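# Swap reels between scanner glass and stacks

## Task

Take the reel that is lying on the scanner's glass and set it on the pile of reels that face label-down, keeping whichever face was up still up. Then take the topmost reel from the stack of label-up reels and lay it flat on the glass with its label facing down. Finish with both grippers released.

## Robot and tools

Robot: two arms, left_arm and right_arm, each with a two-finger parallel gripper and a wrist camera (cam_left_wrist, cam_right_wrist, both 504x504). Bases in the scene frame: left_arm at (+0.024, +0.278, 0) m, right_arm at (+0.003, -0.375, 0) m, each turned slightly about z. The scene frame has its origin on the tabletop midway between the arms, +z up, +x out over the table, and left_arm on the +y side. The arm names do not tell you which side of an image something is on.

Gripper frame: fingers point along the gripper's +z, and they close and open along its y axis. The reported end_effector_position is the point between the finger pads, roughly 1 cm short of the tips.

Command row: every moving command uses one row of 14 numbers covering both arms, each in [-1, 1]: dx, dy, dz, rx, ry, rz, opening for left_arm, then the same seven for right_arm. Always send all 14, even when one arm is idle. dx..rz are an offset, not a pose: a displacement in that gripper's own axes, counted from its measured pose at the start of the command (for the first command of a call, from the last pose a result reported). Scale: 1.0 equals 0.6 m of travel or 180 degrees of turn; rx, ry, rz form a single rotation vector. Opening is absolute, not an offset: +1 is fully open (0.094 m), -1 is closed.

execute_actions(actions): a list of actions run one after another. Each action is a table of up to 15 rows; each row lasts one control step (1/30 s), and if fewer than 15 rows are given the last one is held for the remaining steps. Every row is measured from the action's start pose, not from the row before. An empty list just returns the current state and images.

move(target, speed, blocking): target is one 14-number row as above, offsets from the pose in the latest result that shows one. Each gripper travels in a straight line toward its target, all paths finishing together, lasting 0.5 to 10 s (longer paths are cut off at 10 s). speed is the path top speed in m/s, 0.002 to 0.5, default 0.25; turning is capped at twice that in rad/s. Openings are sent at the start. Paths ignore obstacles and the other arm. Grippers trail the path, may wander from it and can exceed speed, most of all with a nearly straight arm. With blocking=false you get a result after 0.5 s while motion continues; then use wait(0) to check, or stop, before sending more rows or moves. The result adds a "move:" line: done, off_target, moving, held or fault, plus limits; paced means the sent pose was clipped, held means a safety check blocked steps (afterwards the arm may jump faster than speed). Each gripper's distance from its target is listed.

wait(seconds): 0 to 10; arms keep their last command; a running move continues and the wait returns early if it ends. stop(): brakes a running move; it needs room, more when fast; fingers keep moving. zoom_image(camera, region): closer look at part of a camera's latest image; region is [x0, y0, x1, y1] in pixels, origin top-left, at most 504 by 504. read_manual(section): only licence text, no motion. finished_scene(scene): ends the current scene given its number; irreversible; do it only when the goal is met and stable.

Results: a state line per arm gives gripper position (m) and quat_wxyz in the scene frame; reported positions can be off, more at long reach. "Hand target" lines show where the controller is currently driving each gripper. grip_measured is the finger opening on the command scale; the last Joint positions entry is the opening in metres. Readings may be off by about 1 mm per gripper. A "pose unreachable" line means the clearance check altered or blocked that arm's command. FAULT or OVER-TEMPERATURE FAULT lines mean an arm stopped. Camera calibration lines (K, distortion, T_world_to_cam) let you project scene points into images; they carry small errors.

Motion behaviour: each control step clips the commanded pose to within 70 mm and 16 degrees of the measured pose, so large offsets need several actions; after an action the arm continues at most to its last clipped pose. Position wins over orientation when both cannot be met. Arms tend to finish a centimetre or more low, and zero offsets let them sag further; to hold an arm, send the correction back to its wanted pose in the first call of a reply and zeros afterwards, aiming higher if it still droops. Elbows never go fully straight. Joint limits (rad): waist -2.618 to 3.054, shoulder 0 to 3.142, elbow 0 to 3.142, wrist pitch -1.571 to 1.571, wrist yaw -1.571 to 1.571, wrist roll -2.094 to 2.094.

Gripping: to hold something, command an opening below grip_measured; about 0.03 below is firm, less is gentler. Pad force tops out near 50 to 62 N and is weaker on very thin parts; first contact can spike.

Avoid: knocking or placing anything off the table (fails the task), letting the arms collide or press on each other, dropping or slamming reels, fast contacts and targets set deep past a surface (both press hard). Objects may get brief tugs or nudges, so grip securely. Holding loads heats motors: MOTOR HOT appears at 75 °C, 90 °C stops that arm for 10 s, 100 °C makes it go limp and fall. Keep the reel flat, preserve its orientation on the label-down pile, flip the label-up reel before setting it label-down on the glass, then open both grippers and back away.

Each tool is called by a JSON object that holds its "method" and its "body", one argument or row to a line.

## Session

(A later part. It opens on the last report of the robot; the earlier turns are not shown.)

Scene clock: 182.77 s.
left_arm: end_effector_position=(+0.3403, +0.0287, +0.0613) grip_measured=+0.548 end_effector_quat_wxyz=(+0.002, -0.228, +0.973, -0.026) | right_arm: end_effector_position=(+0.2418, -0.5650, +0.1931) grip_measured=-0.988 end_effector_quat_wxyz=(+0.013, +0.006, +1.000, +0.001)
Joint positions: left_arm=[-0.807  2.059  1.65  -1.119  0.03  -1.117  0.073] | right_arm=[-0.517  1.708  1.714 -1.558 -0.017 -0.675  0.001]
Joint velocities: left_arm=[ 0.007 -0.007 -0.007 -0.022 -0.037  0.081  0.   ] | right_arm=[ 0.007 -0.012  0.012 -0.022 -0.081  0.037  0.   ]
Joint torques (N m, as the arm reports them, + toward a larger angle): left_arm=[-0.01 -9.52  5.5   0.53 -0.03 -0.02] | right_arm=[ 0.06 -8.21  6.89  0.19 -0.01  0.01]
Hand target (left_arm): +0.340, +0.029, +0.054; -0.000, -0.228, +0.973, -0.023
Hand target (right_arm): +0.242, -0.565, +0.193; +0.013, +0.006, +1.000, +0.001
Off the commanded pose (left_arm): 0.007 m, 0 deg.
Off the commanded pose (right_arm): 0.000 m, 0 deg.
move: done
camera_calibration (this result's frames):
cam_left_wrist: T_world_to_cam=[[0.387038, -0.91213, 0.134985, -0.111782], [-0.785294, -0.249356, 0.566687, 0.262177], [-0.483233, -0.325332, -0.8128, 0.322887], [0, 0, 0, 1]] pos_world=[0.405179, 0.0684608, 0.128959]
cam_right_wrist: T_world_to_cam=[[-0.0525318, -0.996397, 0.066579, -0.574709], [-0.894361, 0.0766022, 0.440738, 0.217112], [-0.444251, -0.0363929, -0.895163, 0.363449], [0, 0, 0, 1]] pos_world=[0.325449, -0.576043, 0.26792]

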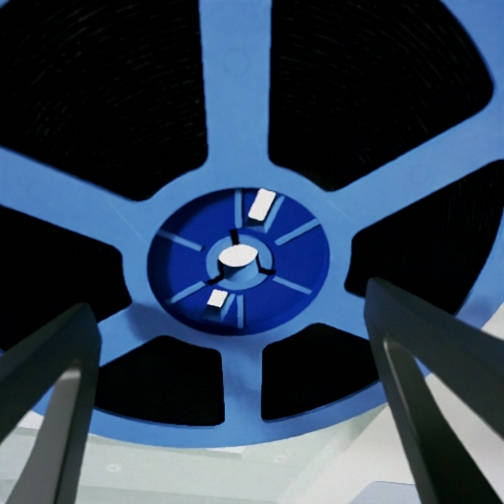

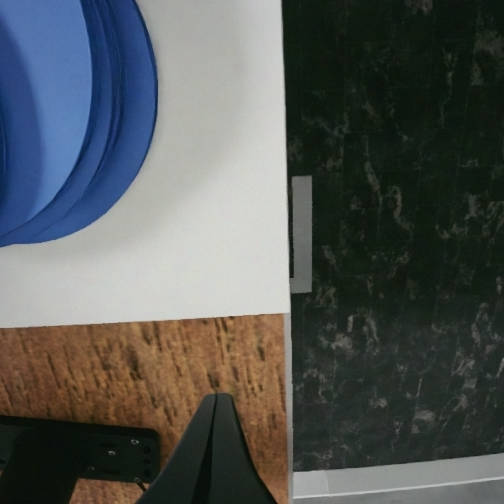

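{"method": "move", "body": {
  "target": [-0.012,0,0,-0.018,0,0,0.55,0,0,0,0,0,0,-1],
  "speed": 0.03
}}

{"method": "move", "body": {
  "target": [0,0,0.035,0,0,0,0.55,0,0,0,0,0,0,-1],
  "speed": 0.02
}}

{"method": "execute_actions", "body": {
  "actions": [
    [[0,0,0.02,0,0,0,0.4,0,0,0,0,0,0,-1]],
    [[0,0,0.02,0,0,0,0.3,0,0,0,0,0,0,-1]],
    [[0,0,0.02,0,0,0,0.2,0,0,0,0,0,0,-1]]
  ]
}}

Scene clock: 194.83 s.
left_arm: end_effector_position=(+0.3419, +0.0297, +0.0564) grip_measured=+0.548 end_effector_quat_wxyz=(-0.010, -0.228, +0.974, -0.003) | right_arm: end_effector_position=(+0.2418, -0.5650, +0.1931) grip_measured=-0.988 end_effector_quat_wxyz=(+0.013, +0.006, +1.000, +0.001)
Joint positions: left_arm=[-0.807  2.115  1.717 -1.18   0.02  -1.117  0.073] | right_arm=[-0.517  1.708  1.714 -1.558 -0.017 -0.675  0.001]
Joint velocities: left_arm=[-0.002 -0.007 -0.007 -0.022 -0.081  0.066  0.   ] | right_arm=[ 0.002 -0.002 -0.007  0.007  0.051  0.022 -0.   ]
Joint torques (N m, as the arm reports them, + toward a larger angle): left_arm=[  0.36 -10.3    9.63   0.05  -0.17   0.03] | right_arm=[ 0.05 -8.21  6.91  0.2  -0.01  0.01]
Hand target (left_arm): +0.347, +0.032, +0.061; -0.004, -0.228, +0.974, +0.001
Hand target (right_arm): +0.242, -0.565, +0.193; +0.013, +0.006, +1.000, +0.001
Off the commanded pose (left_arm): 0.007 m, 1 deg.
Off the commanded pose (right_arm): 0.000 m, 0 deg.
move: done
camera_calibration (this result's frames):
cam_left_wrist: T_world_to_cam=[[0.391004, -0.916375, 0.0858682, -0.109316], [-0.765445, -0.271955, 0.58321, 0.259462], [-0.511087, -0.293765, -0.80777, 0.328265], [0, 0, 0, 1]] pos_world=[0.409119, 0.0668203, 0.123229]
cam_right_wrist: T_world_to_cam=[[-0.0525318, -0.996397, 0.066579, -0.574709], [-0.894361, 0.0766022, 0.440738, 0.217112], [-0.444251, -0.0363929, -0.895163, 0.363449], [0, 0, 0, 1]] pos_world=[0.325449, -0.576043, 0.26792]

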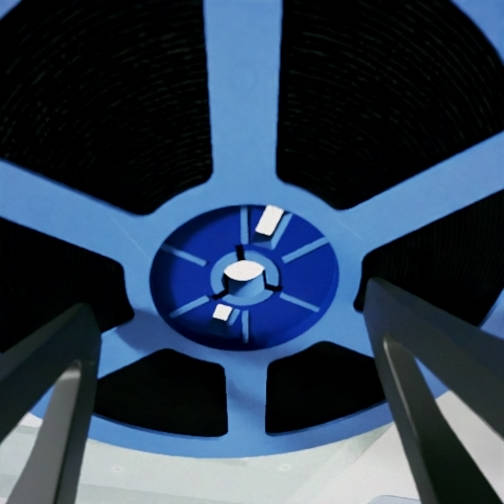

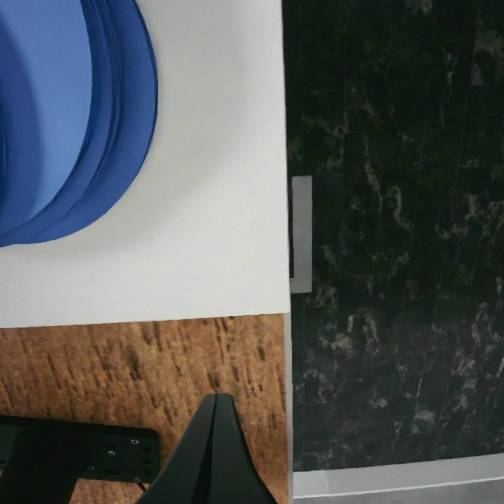

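Scene clock: 196.10 s.
left_arm: end_effector_position=(+0.3432, +0.0288, +0.0504) grip_measured=+0.548 end_effector_quat_wxyz=(-0.007, -0.228, +0.974, -0.007) | right_arm: end_effector_position=(+0.2418, -0.5650, +0.1931) grip_measured=-0.988 end_effector_quat_wxyz=(+0.013, +0.006, +1.000, +0.001)
Joint positions: left_arm=[-0.807  2.116  1.694 -1.147  0.019 -1.117  0.073] | right_arm=[-0.517  1.708  1.714 -1.558 -0.017 -0.675  0.001]
Joint velocities: left_arm=[-0.017  0.002 -0.007 -0.051  0.022 -0.007 -0.   ] | right_arm=[-0.022  0.002  0.002 -0.022 -0.051  0.037  0.   ]
Joint torques (N m, as the arm reports them, + toward a larger angle): left_arm=[ 0.02 -9.5   3.16  0.74 -0.03 -0.03] | right_arm=[ 0.01 -8.24  6.86  0.19 -0.01  0.02]
Hand target (left_arm): +0.342, +0.030, +0.036; -0.010, -0.228, +0.974, -0.003
Hand target (right_arm): +0.242, -0.565, +0.193; +0.013, +0.006, +1.000, +0.001
Off the commanded pose (left_arm): 0.015 m, 1 deg.
Off the commanded pose (right_arm): 0.000 m, 0 deg.
move: off_target (left_arm)
camera_calibration (this result's frames):
cam_left_wrist: T_world_to_cam=[[0.390303, -0.915879, 0.0939666, -0.110284], [-0.769969, -0.268748, 0.578724, 0.265367], [-0.504788, -0.298229, -0.810092, 0.32189], [0, 0, 0, 1]] pos_world=[0.409855, 0.0663069, 0.117549]
cam_right_wrist: T_world_to_cam=[[-0.0525318, -0.996397, 0.066579, -0.574709], [-0.894361, 0.0766022, 0.440738, 0.217112], [-0.444251, -0.0363929, -0.895163, 0.363449], [0, 0, 0, 1]] pos_world=[0.325449, -0.576043, 0.26792]

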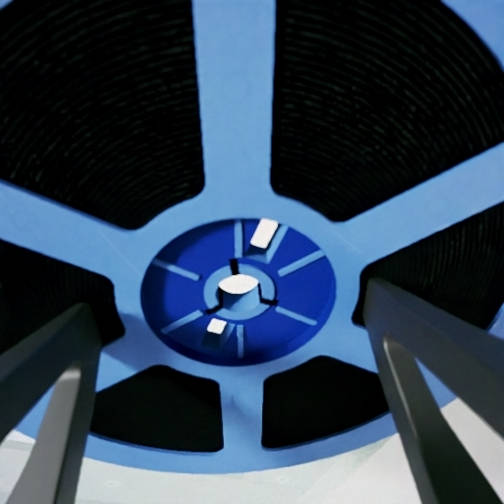

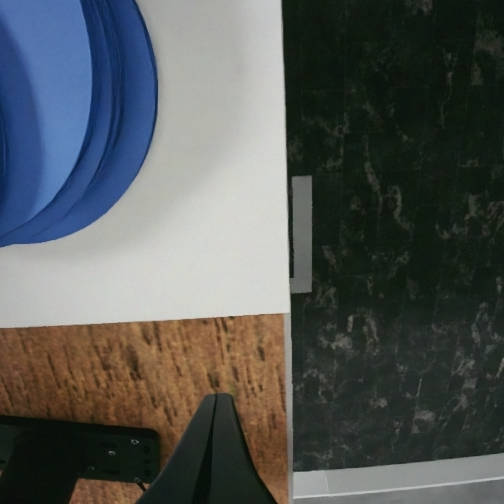

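Scene clock: 197.60 s.
left_arm: end_effector_position=(+0.3450, +0.0274, +0.0508) grip_measured=+0.275 end_effector_quat_wxyz=(-0.004, -0.227, +0.974, -0.011) | right_arm: end_effector_position=(+0.2418, -0.5650, +0.1931) grip_measured=-0.988 end_effector_quat_wxyz=(+0.013, +0.006, +1.000, +0.001)
Joint positions: left_arm=[-0.807  2.115  1.694 -1.138  0.019 -1.114  0.06 ] | right_arm=[-0.517  1.708  1.714 -1.558 -0.017 -0.675  0.001]
Joint velocities: left_arm=[ 0.012 -0.002 -0.022 -0.066 -0.022  0.037  0.   ] | right_arm=[-0.012 -0.017  0.002  0.007  0.037  0.051  0.   ]
Joint torques (N m, as the arm reports them, + toward a larger angle): left_arm=[ 0.02 -9.9   3.63  0.77 -0.03 -0.03] | right_arm=[ 0.05 -8.2   6.92  0.19  0.    0.03]
Hand target (left_arm): +0.345, +0.027, +0.039; -0.004, -0.227, +0.974, -0.010
Hand target (right_arm): +0.242, -0.565, +0.193; +0.013, +0.006, +1.000, +0.001
Off the commanded pose (left_arm): 0.012 m, 0 deg.
Off the commanded pose (right_arm): 0.000 m, 0 deg.
camera_calibration (this result's frames):
cam_left_wrist: T_world_to_cam=[[0.38741, -0.916202, 0.102412, -0.111677], [-0.775266, -0.263658, 0.573975, 0.268087], [-0.498876, -0.30176, -0.812443, 0.320963], [0, 0, 0, 1]] pos_world=[0.411224, 0.0652182, 0.118326]
cam_right_wrist: T_world_to_cam=[[-0.0525318, -0.996397, 0.066579, -0.574709], [-0.894361, 0.0766022, 0.440738, 0.217112], [-0.444251, -0.0363929, -0.895163, 0.363449], [0, 0, 0, 1]] pos_world=[0.325449, -0.576043, 0.26792]

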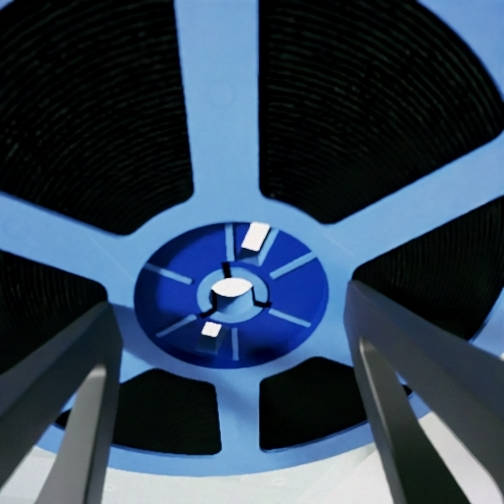

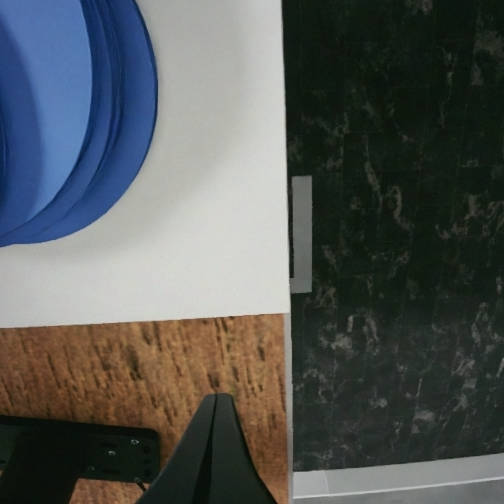

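{"method": "move", "body": {
  "target": [0,0,-0.14,0,0,0,0.12,0,0,0,0,0,0,-1],
  "speed": 0.08
}}

Scene clock: 208.33 s.
left_arm: end_effector_position=(+0.3422, +0.0296, +0.1203) grip_measured=+0.275 end_effector_quat_wxyz=(-0.012, -0.227, +0.974, -0.001) | right_arm: end_effector_position=(+0.2418, -0.5650, +0.1931) grip_measured=-0.988 end_effector_quat_wxyz=(+0.013, +0.006, +1.000, +0.001)
Joint positions: left_arm=[-0.807  2.115  1.97  -1.441  0.019 -1.114  0.06 ] | right_arm=[-0.517  1.708  1.714 -1.558 -0.017 -0.675  0.001]
Joint velocities: left_arm=[-0.007 -0.012 -0.042 -0.081  0.022 -0.066  0.001] | right_arm=[-0.007 -0.002 -0.002 -0.022 -0.037  0.037  0.   ]
Joint torques (N m, as the arm reports them, + toward a larger angle): left_arm=[  0.06 -11.91   9.87   0.07  -0.03  -0.02] | right_arm=[ 0.03 -8.2   6.89  0.2   0.    0.02]
Hand target (left_arm): +0.343, +0.029, +0.135; -0.004, -0.227, +0.974, -0.011
Hand target (right_arm): +0.242, -0.565, +0.193; +0.013, +0.006, +1.000, +0.001
Off the commanded pose (left_arm): 0.015 m, 1 deg.
Off the commanded pose (right_arm): 0.000 m, 0 deg.
move: off_target (left_arm)
camera_calibration (this result's frames):
cam_left_wrist: T_world_to_cam=[[0.389283, -0.917645, 0.0799125, -0.113567], [-0.763353, -0.272838, 0.585536, 0.221402], [-0.515511, -0.288941, -0.806698, 0.381248], [0, 0, 0, 1]] pos_world=[0.409755, 0.0663503, 0.186989]
cam_right_wrist: T_world_to_cam=[[-0.0525318, -0.996397, 0.066579, -0.574709], [-0.894361, 0.0766022, 0.440738, 0.217112], [-0.444251, -0.0363929, -0.895163, 0.363449], [0, 0, 0, 1]] pos_world=[0.325449, -0.576043, 0.26792]

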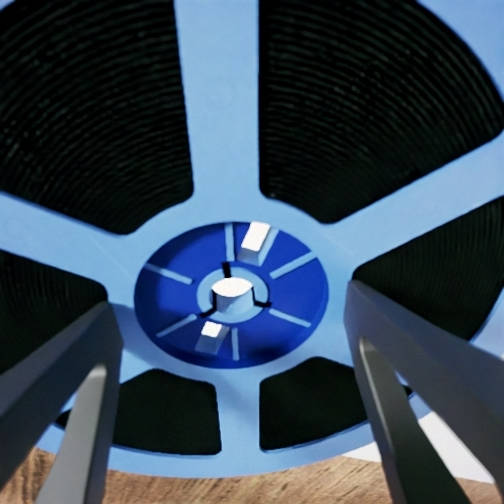

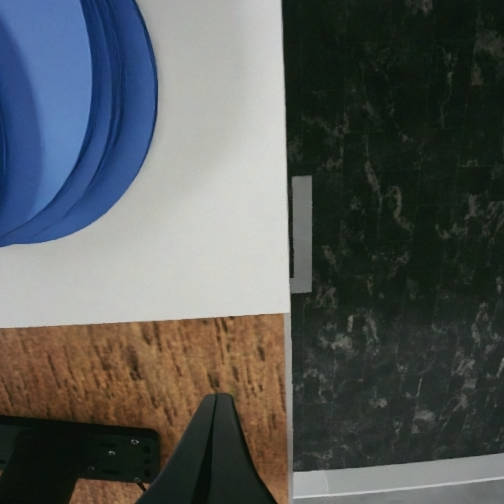

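{"method": "move", "body": {
  "target": [-0.275,0.66,-0.04,0,0,0,0.12,0,0,0,0,0,0,-1],
  "speed": 0.2
}}

{"method": "move", "body": {
  "target": [0,0,0.06,0,0,0,0.12,0,0,0,0,0,0,-1],
  "speed": 0.04
}}

Scene clock: 218.70 s.
left_arm: end_effector_position=(+0.3180, +0.4555, +0.1365) grip_measured=+0.275 end_effector_quat_wxyz=(-0.011, -0.234, +0.972, -0.009) | right_arm: end_effector_position=(+0.2418, -0.5650, +0.1931) grip_measured=-0.988 end_effector_quat_wxyz=(+0.013, +0.006, +1.000, +0.001)
Joint positions: left_arm=[ 0.394  1.873  1.69  -1.414  0.01   0.071  0.06 ] | right_arm=[-0.517  1.708  1.714 -1.558 -0.017 -0.675  0.001]
Joint velocities: left_arm=[-0.017 -0.012 -0.007 -0.051  0.007  0.022  0.   ] | right_arm=[-0.002 -0.007 -0.007  0.037  0.022  0.051 -0.   ]
Joint torques (N m, as the arm reports them, + toward a larger angle): left_arm=[-0.15 -8.67 10.01  0.06 -0.01  0.08] | right_arm=[ 0.05 -8.23  6.89  0.21 -0.02  0.03]
Hand target (left_arm): +0.321, +0.455, +0.145; -0.004, -0.227, +0.974, -0.008
Hand target (right_arm): +0.242, -0.565, +0.193; +0.013, +0.006, +1.000, +0.001
Off the commanded pose (left_arm): 0.007 m, 1 deg.
Off the commanded pose (right_arm): 0.000 m, 0 deg.
move: done
camera_calibration (this result's frames):
cam_left_wrist: T_world_to_cam=[[0.403323, -0.910003, 0.0960521, 0.275213], [-0.761857, -0.2758, 0.586096, 0.31045], [-0.506858, -0.309564, -0.804528, 0.511299], [0, 0, 0, 1]] pos_world=[0.384674, 0.494346, 0.202966]
cam_right_wrist: T_world_to_cam=[[-0.0525318, -0.996397, 0.066579, -0.574709], [-0.894361, 0.0766022, 0.440738, 0.217112], [-0.444251, -0.0363929, -0.895163, 0.363449], [0, 0, 0, 1]] pos_world=[0.325449, -0.576043, 0.26792]

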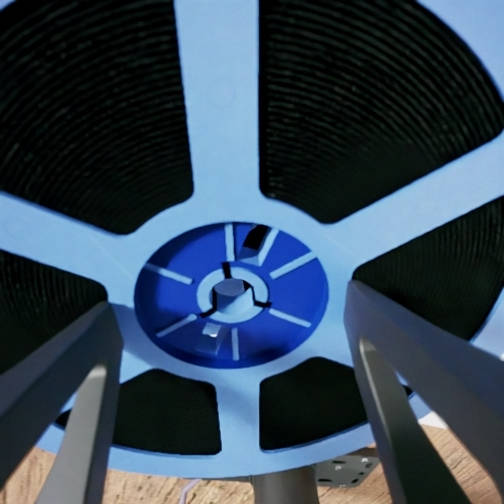

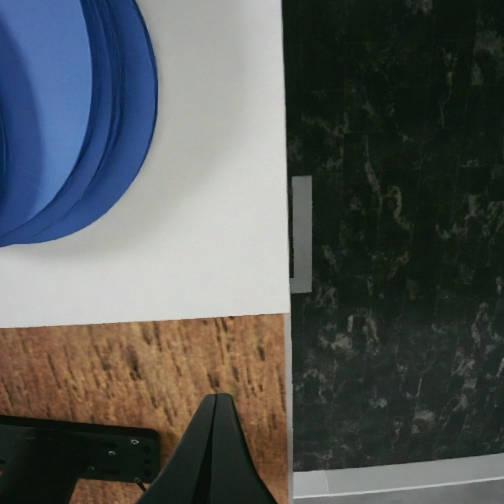

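Scene clock: 220.03 s.
left_arm: end_effector_position=(+0.3164, +0.4545, +0.1033) grip_measured=+0.275 end_effector_quat_wxyz=(-0.014, -0.234, +0.972, -0.010) | right_arm: end_effector_position=(+0.2418, -0.5650, +0.1931) grip_measured=-0.988 end_effector_quat_wxyz=(+0.013, +0.006, +1.000, +0.001)
Joint positions: left_arm=[ 0.394  1.873  1.558 -1.288  0.01   0.071  0.06 ] | right_arm=[-0.517  1.708  1.714 -1.558 -0.017 -0.675  0.001]
Joint velocities: left_arm=[-0.007  0.007  0.007  0.007  0.022  0.066 -0.002] | right_arm=[-0.002  0.007  0.007 -0.007 -0.081 -0.022  0.   ]
Joint torques (N m, as the arm reports them, + toward a larger angle): left_arm=[ 0.08 -8.46  5.73  0.42 -0.03 -0.02] | right_arm=[ 0.06 -8.21  6.87  0.19 -0.01  0.02]
Hand target (left_arm): +0.317, +0.455, +0.101; -0.011, -0.235, +0.972, -0.009
Hand target (right_arm): +0.242, -0.565, +0.193; +0.013, +0.006, +1.000, +0.001
Off the commanded pose (left_arm): 0.003 m, 0 deg.
Off the commanded pose (right_arm): 0.000 m, 0 deg.
move: done
camera_calibration (this result's frames):
cam_left_wrist: T_world_to_cam=[[0.403858, -0.909678, 0.0968708, 0.277758], [-0.758592, -0.273822, 0.591236, 0.325923], [-0.51131, -0.312261, -0.80066, 0.485663], [0, 0, 0, 1]] pos_world=[0.383392, 0.493569, 0.169247]
cam_right_wrist: T_world_to_cam=[[-0.0525318, -0.996397, 0.066579, -0.574709], [-0.894361, 0.0766022, 0.440738, 0.217112], [-0.444251, -0.0363929, -0.895163, 0.363449], [0, 0, 0, 1]] pos_world=[0.325449, -0.576043, 0.26792]

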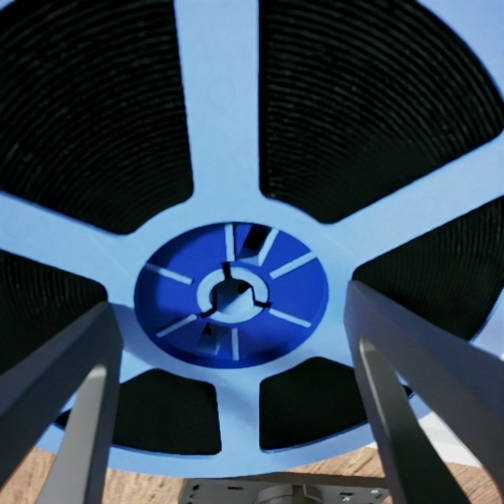

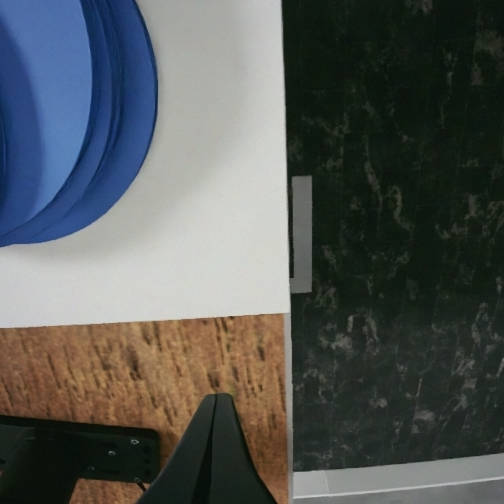

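{"method": "move", "body": {
  "target": [0,0.006,0.035,0,0,0,0.12,0,0,0,0,0,0,-1],
  "speed": 0.03
}}

{"method": "execute_actions", "body": {
  "actions": [
    [[0,0,0,0,0,0,0.55,0,0,0,0,0,0,-1]]
  ]
}}

{"method": "move", "body": {
  "target": [0,0,-0.3,0,0.03,0,0.55,0,0,0,0,0,0,-1],
  "speed": 0.3
}}

Scene clock: 226.10 s.
left_arm: end_effector_position=(+0.3143, +0.4533, +0.0877) grip_measured=+0.275 end_effector_quat_wxyz=(-0.017, -0.234, +0.972, -0.011) | right_arm: end_effector_position=(+0.2418, -0.5650, +0.1931) grip_measured=-0.988 end_effector_quat_wxyz=(+0.013, +0.006, +1.000, +0.001)
Joint positions: left_arm=[ 0.394  1.877  1.499 -1.233  0.01   0.073  0.06 ] | right_arm=[-0.517  1.708  1.714 -1.558 -0.017 -0.675  0.001]
Joint velocities: left_arm=[ 0.002  0.012  0.002 -0.022 -0.007  0.022 -0.001] | right_arm=[-0.002  0.012  0.012 -0.051  0.051 -0.007 -0.001]
Joint torques (N m, as the arm reports them, + toward a larger angle): left_arm=[ 0.78 -8.18  5.42  0.49 -0.05  0.07] | right_arm=[ 0.09 -8.26  6.87  0.2   0.    0.01]
Hand target (left_arm): +0.314, +0.458, +0.083; -0.014, -0.235, +0.972, -0.010
Hand target (right_arm): +0.242, -0.565, +0.193; +0.013, +0.006, +1.000, +0.001
Off the commanded pose (left_arm): 0.007 m, 0 deg.
Off the commanded pose (right_arm): 0.000 m, 0 deg.
move: done
camera_calibration (this result's frames):
cam_left_wrist: T_world_to_cam=[[0.402974, -0.909982, 0.097695, 0.27931], [-0.755933, -0.270766, 0.59603, 0.330608], [-0.515924, -0.314036, -0.796997, 0.473685], [0, 0, 0, 1]] pos_world=[0.381748, 0.492438, 0.153186]
cam_right_wrist: T_world_to_cam=[[-0.0525318, -0.996397, 0.066579, -0.574709], [-0.894361, 0.0766022, 0.440738, 0.217112], [-0.444251, -0.0363929, -0.895163, 0.363449], [0, 0, 0, 1]] pos_world=[0.325449, -0.576043, 0.26792]

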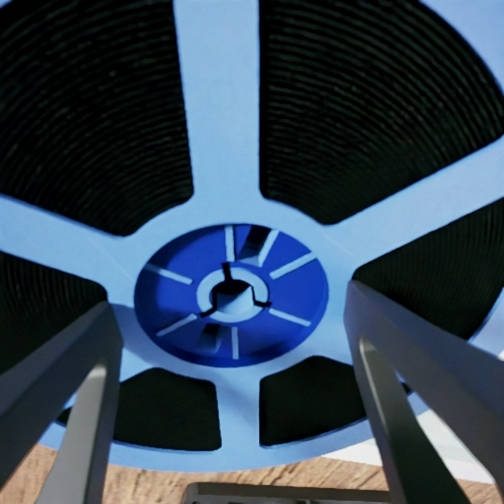

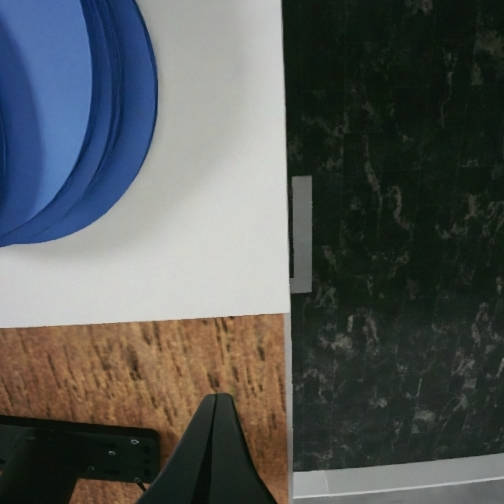

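Scene clock: 226.60 s.
left_arm: end_effector_position=(+0.3143, +0.4533, +0.0877) grip_measured=+0.548 end_effector_quat_wxyz=(-0.017, -0.234, +0.972, -0.011) | right_arm: end_effector_position=(+0.2418, -0.5650, +0.1931) grip_measured=-0.988 end_effector_quat_wxyz=(+0.013, +0.006, +1.000, +0.001)
Joint positions: left_arm=[ 0.394  1.877  1.499 -1.233  0.01   0.073  0.073] | right_arm=[-0.517  1.708  1.714 -1.558 -0.017 -0.675  0.001]
Joint velocities: left_arm=[ 0.007  0.002 -0.007  0.007  0.007  0.007  0.001] | right_arm=[-0.017  0.007 -0.007  0.022 -0.037 -0.095 -0.   ]
Joint torques (N m, as the arm reports them, + toward a larger angle): left_arm=[ 0.01 -8.54  6.73  0.22 -0.04 -0.02] | right_arm=[ 0.01 -8.25  6.94  0.21 -0.02  0.02]
Hand target (left_arm): +0.314, +0.453, +0.088; -0.017, -0.234, +0.972, -0.011
Hand target (right_arm): +0.242, -0.565, +0.193; +0.013, +0.006, +1.000, +0.001
Off the commanded pose (left_arm): 0.000 m, 0 deg.
Off the commanded pose (right_arm): 0.000 m, 0 deg.
camera_calibration (this result's frames):
cam_left_wrist: T_world_to_cam=[[0.402626, -0.910135, 0.0977093, 0.279487], [-0.756042, -0.270472, 0.596025, 0.330509], [-0.516035, -0.313848, -0.796999, 0.473635], [0, 0, 0, 1]] pos_world=[0.381762, 0.492413, 0.153186]
cam_right_wrist: T_world_to_cam=[[-0.0525318, -0.996397, 0.066579, -0.574709], [-0.894361, 0.0766022, 0.440738, 0.217112], [-0.444251, -0.0363929, -0.895163, 0.363449], [0, 0, 0, 1]] pos_world=[0.325449, -0.576043, 0.26792]

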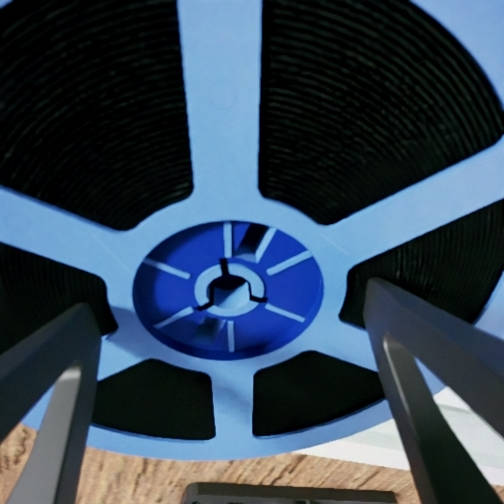

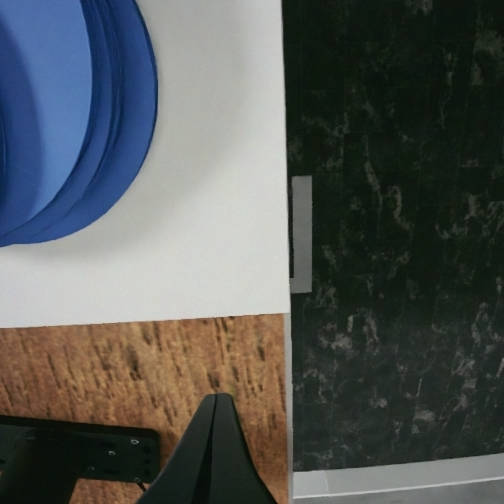

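Scene clock: 227.63 s.
left_arm: end_effector_position=(+0.3204, +0.4570, +0.2637) grip_measured=+0.548 end_effector_quat_wxyz=(+0.132, -0.231, +0.963, +0.037) | right_arm: end_effector_position=(+0.2418, -0.5650, +0.1931) grip_measured=-0.988 end_effector_quat_wxyz=(+0.013, +0.006, +1.000, +0.001)
Joint positions: left_arm=[ 0.394  1.719  1.988 -1.565  0.01   0.073  0.073] | right_arm=[-0.517  1.708  1.714 -1.558 -0.017 -0.675  0.001]
Joint velocities: left_arm=[-0.027 -0.012 -0.002 -0.022 -0.037  0.037 -0.   ] | right_arm=[-0.002  0.007  0.007  0.066 -0.007  0.007  0.   ]
Joint torques (N m, as the arm reports them, + toward a larger angle): left_arm=[-0.45 -6.67  8.13  0.65 -0.09 -0.07] | right_arm=[ 0.03 -8.25  6.88  0.2  -0.01  0.01]
Hand target (left_arm): +0.319, +0.455, +0.266; +0.129, -0.230, +0.964, +0.038
Hand target (right_arm): +0.242, -0.565, +0.193; +0.013, +0.006, +1.000, +0.001
Off the commanded pose (left_arm): 0.004 m, 23 deg; orientation clipped at the last step of the last action.
Off the commanded pose (right_arm): 0.000 m, 0 deg.
joint sent to its limit (left arm) — the command would take joint 4 (wrist pitch) past its lower limit, so that joint was sent only as far as its limit.
move: off_target (left_arm); limits=paced
camera_calibration (this result's frames):
cam_left_wrist: T_world_to_cam=[[0.382102, -0.922569, 0.0535283, 0.287105], [-0.88079, -0.346046, 0.323204, 0.377659], [-0.279655, -0.170644, -0.944814, 0.515976], [0, 0, 0, 1]] pos_world=[0.36723, 0.48361, 0.350072]
cam_right_wrist: T_world_to_cam=[[-0.0525318, -0.996397, 0.066579, -0.574709], [-0.894361, 0.0766022, 0.440738, 0.217112], [-0.444251, -0.0363929, -0.895163, 0.363449], [0, 0, 0, 1]] pos_world=[0.325449, -0.576043, 0.26792]

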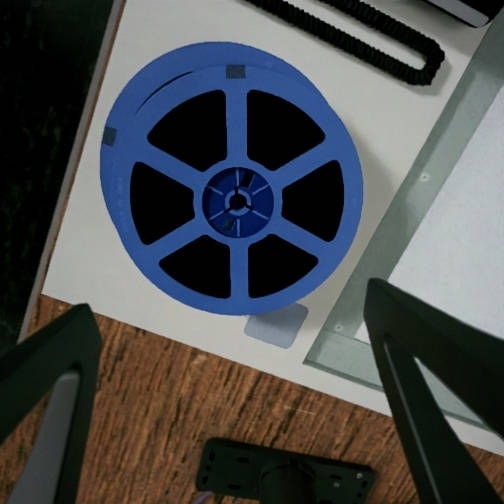

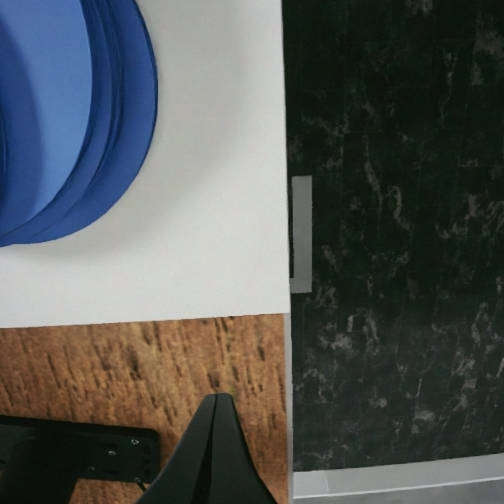

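{"method": "move", "body": {
  "target": [-0.003,0.057,0.25,0,0.085,0,-1,0,0,0,0,0,0,-1],
  "speed": 0.25
}}

{"method": "move", "body": {
  "target": [0,0,0.06,0,0,0,-1,0,0,0,0,0,0,-1],
  "speed": 0.03
}}

Scene clock: 248.97 s.
left_arm: end_effector_position=(+0.3396, +0.5035, +0.1126) grip_measured=-0.995 end_effector_quat_wxyz=(-0.016, -0.238, +0.971, -0.007) | right_arm: end_effector_position=(+0.2418, -0.5650, +0.1931) grip_measured=-0.988 end_effector_quat_wxyz=(+0.013, +0.006, +1.000, +0.001)
Joint positions: left_arm=[ 0.467  2.063  1.861 -1.403  0.001  0.137  0.   ] | right_arm=[-0.517  1.708  1.714 -1.558 -0.017 -0.675  0.001]
Joint velocities: left_arm=[ 0.002 -0.012  0.007  0.022 -0.037  0.066 -0.001] | right_arm=[ 0.002  0.002 -0.007  0.037 -0.022 -0.022  0.001]
Joint torques (N m, as the arm reports them, + toward a larger angle): left_arm=[  0.46 -11.69   7.88   0.4   -0.13   0.07] | right_arm=[ 0.02 -8.23  6.86  0.2   0.    0.02]
Hand target (left_arm): +0.342, +0.511, +0.122; +0.003, -0.236, +0.972, +0.006
Hand target (right_arm): +0.242, -0.565, +0.193; +0.013, +0.006, +1.000, +0.001
Off the commanded pose (left_arm): 0.009 m, 3 deg.
Off the commanded pose (right_arm): 0.000 m, 0 deg.
move: off_target (left_arm)
camera_calibration (this result's frames):
cam_left_wrist: T_world_to_cam=[[0.410961, -0.907182, 0.0901741, 0.30914], [-0.753894, -0.282563, 0.59313, 0.354035], [-0.512597, -0.311735, -0.800041, 0.520387], [0, 0, 0, 1]] pos_world=[0.406609, 0.542706, 0.178466]
cam_right_wrist: T_world_to_cam=[[-0.0525318, -0.996397, 0.066579, -0.574709], [-0.894361, 0.0766022, 0.440738, 0.217112], [-0.444251, -0.0363929, -0.895163, 0.363449], [0, 0, 0, 1]] pos_world=[0.325449, -0.576043, 0.26792]

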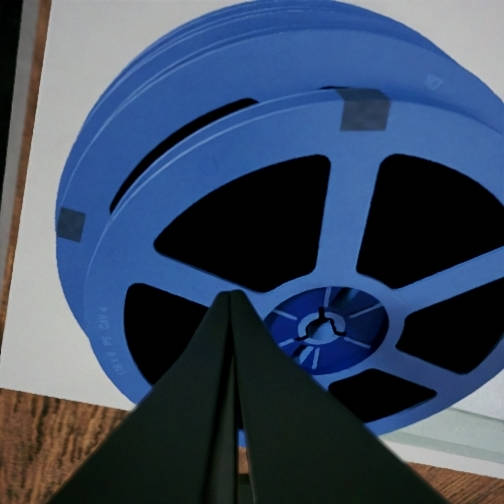

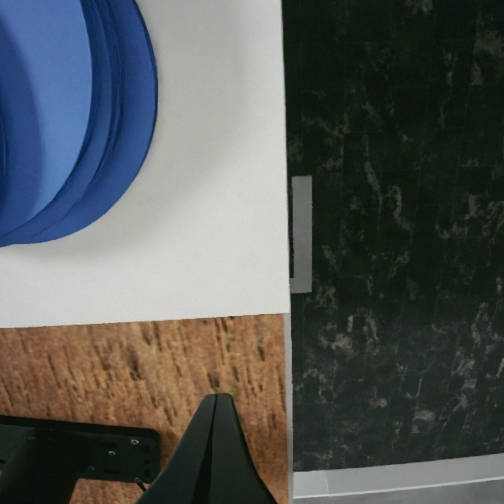

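Scene clock: 250.40 s.
left_arm: end_effector_position=(+0.3373, +0.5019, +0.0852) grip_measured=-0.995 end_effector_quat_wxyz=(-0.020, -0.238, +0.971, -0.008) | right_arm: end_effector_position=(+0.2418, -0.5650, +0.1931) grip_measured=-0.988 end_effector_quat_wxyz=(+0.013, +0.006, +1.000, +0.001)
Joint positions: left_arm=[ 0.467  2.063  1.752 -1.304  0.001  0.137  0.   ] | right_arm=[-0.517  1.708  1.714 -1.558 -0.017 -0.675  0.001]
Joint velocities: left_arm=[-0.007 -0.027  0.012 -0.037  0.022  0.037 -0.001] | right_arm=[ 0.002  0.012 -0.012 -0.051  0.022 -0.051 -0.   ]
Joint torques (N m, as the arm reports them, + toward a larger angle): left_arm=[  0.13 -10.05   3.75   0.65  -0.04  -0.01] | right_arm=[ 0.05 -8.2   6.89  0.2  -0.01  0.03]
Hand target (left_arm): +0.338, +0.503, +0.077; -0.016, -0.238, +0.971, -0.007
Hand target (right_arm): +0.242, -0.565, +0.193; +0.013, +0.006, +1.000, +0.001
Off the commanded pose (left_arm): 0.009 m, 1 deg.
Off the commanded pose (right_arm): 0.000 m, 0 deg.
move: done
camera_calibration (this result's frames):
cam_left_wrist: T_world_to_cam=[[0.411669, -0.906679, 0.0919842, 0.31043], [-0.749253, -0.279267, 0.600525, 0.364247], [-0.518795, -0.316137, -0.794298, 0.500583], [0, 0, 0, 1]] pos_world=[0.404819, 0.541435, 0.150317]
cam_right_wrist: T_world_to_cam=[[-0.0525318, -0.996397, 0.066579, -0.574709], [-0.894361, 0.0766022, 0.440738, 0.217112], [-0.444251, -0.0363929, -0.895163, 0.363449], [0, 0, 0, 1]] pos_world=[0.325449, -0.576043, 0.26792]

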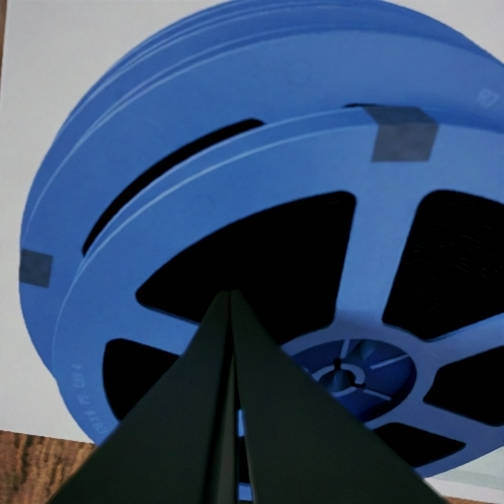

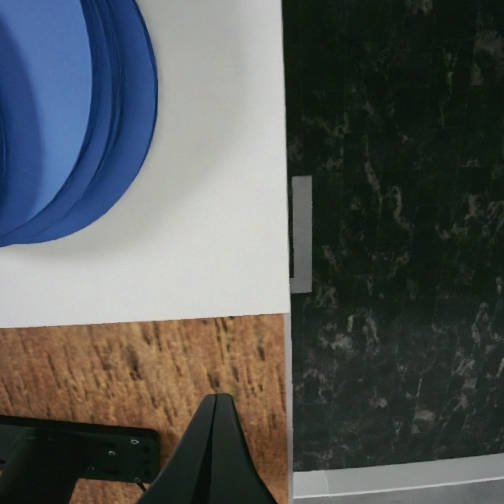

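{"method": "move", "body": {
  "target": [-0.055,0.055,0.008,0,0,0,-1,0,0,0,0,0,0,-1],
  "speed": 0.03
}}

Scene clock: 256.33 s.
left_arm: end_effector_position=(+0.3461, +0.5288, +0.0862) grip_measured=-0.996 end_effector_quat_wxyz=(-0.031, -0.235, +0.971, -0.024) | right_arm: end_effector_position=(+0.2418, -0.5650, +0.1931) grip_measured=-0.988 end_effector_quat_wxyz=(+0.013, +0.006, +1.000, +0.001)
Joint positions: left_arm=[ 0.515  2.2    1.967 -1.415  0.017  0.191  0.   ] | right_arm=[-0.517  1.708  1.714 -1.558 -0.017 -0.675  0.001]
Joint velocities: left_arm=[-0.002 -0.002  0.027 -0.022 -0.007  0.051 -0.   ] | right_arm=[-0.012 -0.012 -0.007  0.022  0.051 -0.051  0.   ]
Joint torques (N m, as the arm reports them, + toward a larger angle): left_arm=[ 1.23 -9.18  8.94  0.58 -0.23  0.12] | right_arm=[ 0.02 -8.26  6.9   0.19 -0.02  0.02]
Hand target (left_arm): +0.351, +0.546, +0.080; -0.020, -0.238, +0.971, -0.008
Hand target (right_arm): +0.242, -0.565, +0.193; +0.013, +0.006, +1.000, +0.001
Off the commanded pose (left_arm): 0.020 m, 2 deg.
Off the commanded pose (right_arm): 0.000 m, 0 deg.
move: off_target (left_arm)
camera_calibration (this result's frames):
cam_left_wrist: T_world_to_cam=[[0.408947, -0.904903, 0.117955, 0.328901], [-0.741865, -0.254395, 0.620419, 0.360372], [-0.531411, -0.341225, -0.77535, 0.530438], [0, 0, 0, 1]] pos_world=[0.414725, 0.570299, 0.148898]
cam_right_wrist: T_world_to_cam=[[-0.0525318, -0.996397, 0.066579, -0.574709], [-0.894361, 0.0766022, 0.440738, 0.217112], [-0.444251, -0.0363929, -0.895163, 0.363449], [0, 0, 0, 1]] pos_world=[0.325449, -0.576043, 0.26792]

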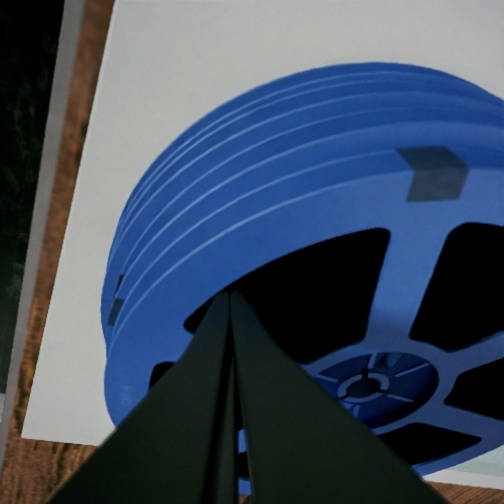

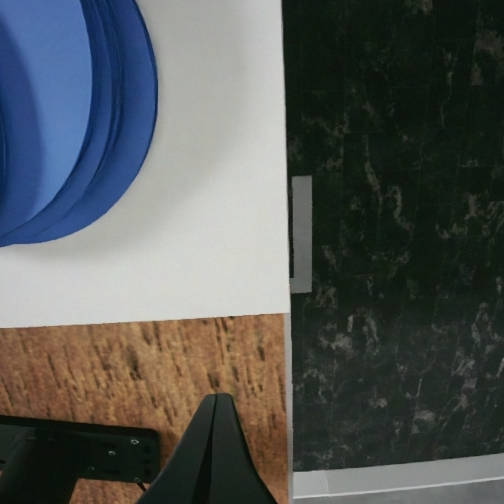

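{"method": "move", "body": {
  "target": [-0.025,0.025,0,0,0,0,-1,0,0,0,0,0,0,-1],
  "speed": 0.03
}}

{"method": "move", "body": {
  "target": [0.01,-0.01,-0.22,0,0,0,-1,0,0,0,0,0,0,-1],
  "speed": 0.15
}}

Scene clock: 265.90 s.
left_arm: end_effector_position=(+0.3486, +0.5370, +0.0869) grip_measured=-0.996 end_effector_quat_wxyz=(-0.042, -0.234, +0.971, -0.032) | right_arm: end_effector_position=(+0.2418, -0.5650, +0.1931) grip_measured=-0.988 end_effector_quat_wxyz=(+0.013, +0.006, +1.000, +0.001)
Joint positions: left_arm=[ 0.529  2.268  2.079 -1.486  0.022  0.207  0.   ] | right_arm=[-0.517  1.708  1.714 -1.558 -0.017 -0.675  0.001]
Joint velocities: left_arm=[-0.012  0.007  0.007  0.022 -0.037 -0.022  0.   ] | right_arm=[ 0.002 -0.012 -0.002 -0.022 -0.051 -0.081 -0.   ]
Joint torques (N m, as the arm reports them, + toward a larger angle): left_arm=[  0.99 -10.37   9.08   0.3   -0.11   0.09] | right_arm=[-0.01 -8.18  6.86  0.21 -0.01  0.03]
Hand target (left_arm): +0.352, +0.549, +0.085; -0.031, -0.236, +0.971, -0.023
Hand target (right_arm): +0.242, -0.565, +0.193; +0.013, +0.006, +1.000, +0.001
Off the commanded pose (left_arm): 0.013 m, 2 deg.
Off the commanded pose (right_arm): 0.000 m, 0 deg.
move: off_target (left_arm)
camera_calibration (this result's frames):
cam_left_wrist: T_world_to_cam=[[0.409446, -0.90299, 0.130246, 0.332929], [-0.731488, -0.239604, 0.638369, 0.350743], [-0.545233, -0.356651, -0.758631, 0.546758], [0, 0, 0, 1]] pos_world=[0.418358, 0.579673, 0.147522]
cam_right_wrist: T_world_to_cam=[[-0.0525318, -0.996397, 0.066579, -0.574709], [-0.894361, 0.0766022, 0.440738, 0.217112], [-0.444251, -0.0363929, -0.895163, 0.363449], [0, 0, 0, 1]] pos_world=[0.325449, -0.576043, 0.26792]

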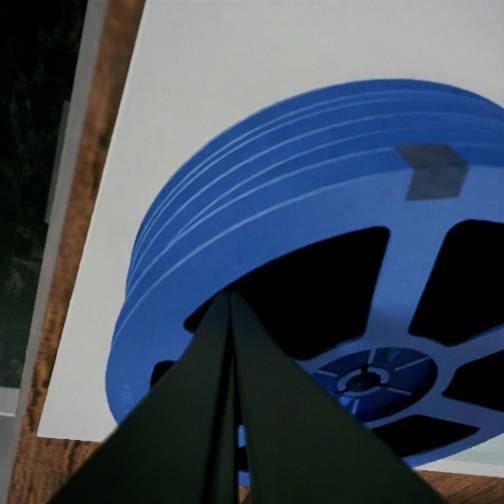

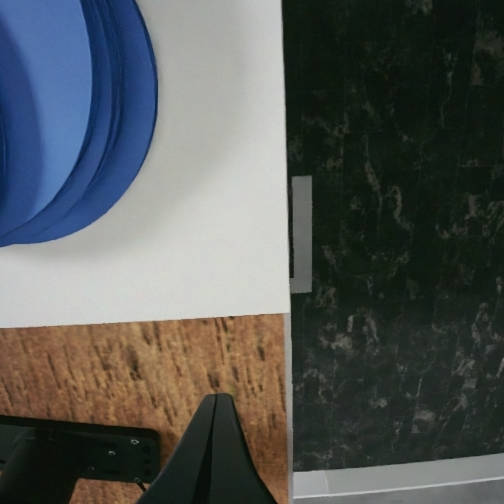

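Scene clock: 267.17 s.
left_arm: end_effector_position=(+0.3540, +0.5413, +0.2073) grip_measured=-0.996 end_effector_quat_wxyz=(+0.086, -0.232, +0.968, +0.028) | right_arm: end_effector_position=(+0.2418, -0.5650, +0.1931) grip_measured=-0.988 end_effector_quat_wxyz=(+0.013, +0.006, +1.000, +0.001)
Joint positions: left_arm=[ 0.529  2.075  2.25  -1.567  0.022  0.207  0.   ] | right_arm=[-0.517  1.708  1.714 -1.558 -0.017 -0.675  0.001]
Joint velocities: left_arm=[-0.012  0.002 -0.007  0.007  0.022 -0.081 -0.   ] | right_arm=[ 0.012 -0.002 -0.002 -0.022  0.007 -0.037 -0.   ]
Joint torques (N m, as the arm reports them, + toward a larger angle): left_arm=[ -0.64 -11.02   8.95   0.47  -0.04  -0.13] | right_arm=[ 0.07 -8.22  6.83  0.2  -0.01  0.02]
Hand target (left_arm): +0.355, +0.537, +0.218; +0.094, -0.232, +0.968, +0.032
Hand target (right_arm): +0.242, -0.565, +0.193; +0.013, +0.006, +1.000, +0.001
Off the commanded pose (left_arm): 0.012 m, 16 deg; orientation clipped at the last step of the last action.
Off the commanded pose (right_arm): 0.000 m, 0 deg.
joint sent to its limit (left arm) — the command would take joint 4 (wrist pitch) past its lower limit, so that joint was sent only as far as its limit.
move: off_target (left_arm); limits=paced
camera_calibration (this result's frames):
cam_left_wrist: T_world_to_cam=[[0.38879, -0.919633, 0.0558351, 0.350633], [-0.848004, -0.333499, 0.411908, 0.417839], [-0.360183, -0.207494, -0.909513, 0.527575], [0, 0, 0, 1]] pos_world=[0.40803, 0.571271, 0.288148]
cam_right_wrist: T_world_to_cam=[[-0.0525318, -0.996397, 0.066579, -0.574709], [-0.894361, 0.0766022, 0.440738, 0.217112], [-0.444251, -0.0363929, -0.895163, 0.363449], [0, 0, 0, 1]] pos_world=[0.325449, -0.576043, 0.26792]

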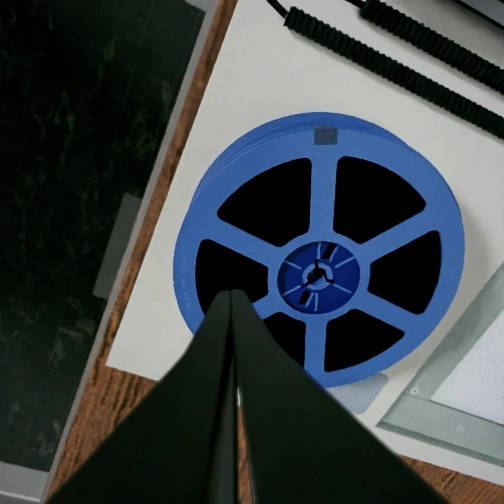

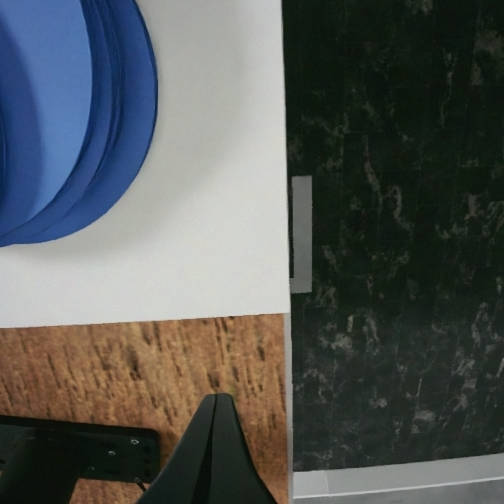

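{"method": "move", "body": {
  "target": [0.705,-0.978,-0.02,0.504,0.065,-0.025,0,0,0,0,0,0,0,-1],
  "speed": 0.3
}}

Scene clock: 285.83 s.
left_arm: end_effector_position=(+0.2429, -0.1599, +0.1097) grip_measured=-0.002 end_effector_quat_wxyz=(+0.124, -0.136, +0.717, -0.672) | right_arm: end_effector_position=(+0.2418, -0.5650, +0.1931) grip_measured=-0.988 end_effector_quat_wxyz=(+0.013, +0.006, +1.000, +0.001)
Joint positions: left_arm=[-1.207  2.031  0.653  1.312  0.144 -1.566  0.047] | right_arm=[-0.517  1.708  1.714 -1.558 -0.017 -0.675  0.001]
Joint velocities: left_arm=[-0.002 -0.002  0.017 -0.081 -0.051  0.066 -0.001] | right_arm=[ 0.002  0.002  0.002 -0.051 -0.066 -0.022 -0.001]
Joint torques (N m, as the arm reports them, + toward a larger angle): left_arm=[-0.72 -7.61  7.43  2.23 -0.13 -0.08] | right_arm=[ 0.01 -8.2   6.9   0.19 -0.01  0.02]
Hand target (left_arm): +0.243, -0.167, +0.118; +0.126, -0.134, +0.706, -0.684
Hand target (right_arm): +0.242, -0.565, +0.193; +0.013, +0.006, +1.000, +0.001
Off the commanded pose (left_arm): 0.027 m, 4 deg.
Off the commanded pose (right_arm): 0.000 m, 0 deg.
move: off_target (left_arm); limits=paced
camera_calibration (this result's frames):
cam_left_wrist: T_world_to_cam=[[-0.0561601, -0.00347607, 0.998416, -0.0943658], [-0.970231, 0.236143, -0.0537525, 0.301823], [-0.235582, -0.971712, -0.0166344, 0.00288911], [0, 0, 0, 1]] pos_world=[0.288219, -0.0687939, 0.110488]
cam_right_wrist: T_world_to_cam=[[-0.0525318, -0.996397, 0.066579, -0.574709], [-0.894361, 0.0766022, 0.440738, 0.217112], [-0.444251, -0.0363929, -0.895163, 0.363449], [0, 0, 0, 1]] pos_world=[0.325449, -0.576043, 0.26792]

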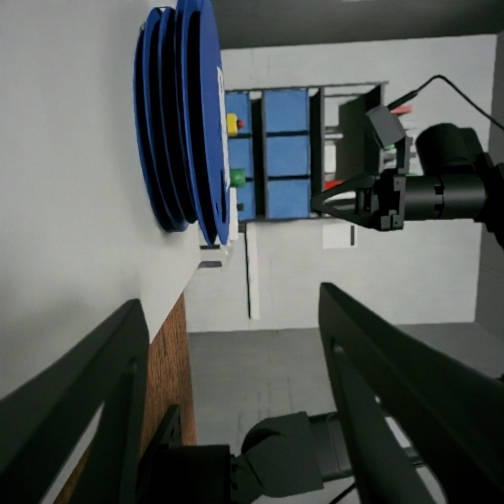

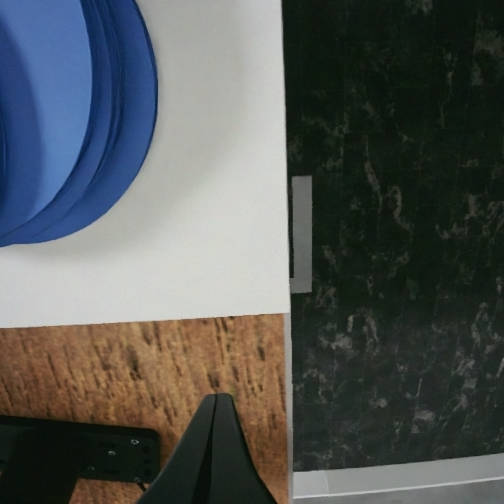

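{"method": "move", "body": {
  "target": [0.029,0.028,0.18,0,0,0,0,0,0,0,0,0,0,-1],
  "speed": 0.15
}}

Scene clock: 294.10 s.
left_arm: end_effector_position=(+0.2662, -0.2592, +0.0844) grip_measured=-0.002 end_effector_quat_wxyz=(+0.124, -0.133, +0.718, -0.672) | right_arm: end_effector_position=(+0.2418, -0.5650, +0.1931) grip_measured=-0.988 end_effector_quat_wxyz=(+0.013, +0.006, +1.000, +0.001)
Joint positions: left_arm=[-1.275  2.328  1.108  1.153  0.082 -1.566  0.047] | right_arm=[-0.517  1.708  1.714 -1.558 -0.017 -0.675  0.001]
Joint velocities: left_arm=[-0.002 -0.022  0.002 -0.037 -0.066  0.037  0.   ] | right_arm=[-0.002  0.007  0.002  0.007  0.007  0.066 -0.   ]
Joint torques (N m, as the arm reports them, + toward a larger angle): left_arm=[ -0.5  -11.04   8.48   1.86  -0.13  -0.07] | right_arm=[ 0.04 -8.21  6.9   0.2  -0.01  0.01]
Hand target (left_arm): +0.267, -0.265, +0.087; +0.124, -0.136, +0.717, -0.672
Hand target (right_arm): +0.242, -0.565, +0.193; +0.013, +0.006, +1.000, +0.001
Off the commanded pose (left_arm): 0.007 m, 0 deg.
Off the commanded pose (right_arm): 0.000 m, 0 deg.
move: done
camera_calibration (this result's frames):
cam_left_wrist: T_world_to_cam=[[-0.0598492, -0.00509186, 0.998194, -0.0676052], [-0.968811, 0.24119, -0.0568571, 0.347735], [-0.240465, -0.970464, -0.0193681, -0.0866423], [0, 0, 0, 1]] pos_world=[0.312008, -0.168298, 0.0855762]
cam_right_wrist: T_world_to_cam=[[-0.0525318, -0.996397, 0.066579, -0.574709], [-0.894361, 0.0766022, 0.440738, 0.217112], [-0.444251, -0.0363929, -0.895163, 0.363449], [0, 0, 0, 1]] pos_world=[0.325449, -0.576043, 0.26792]

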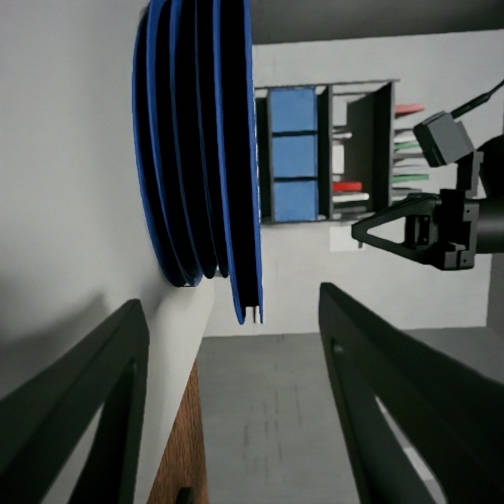

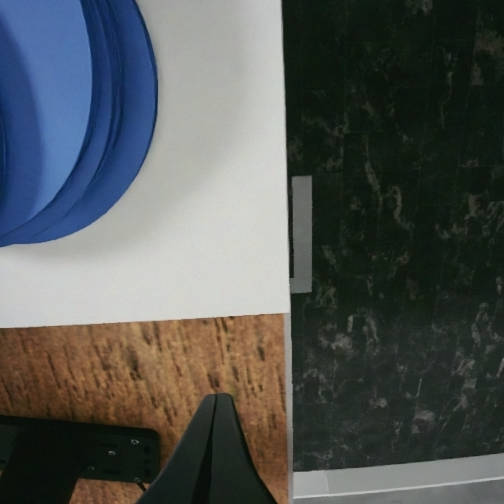

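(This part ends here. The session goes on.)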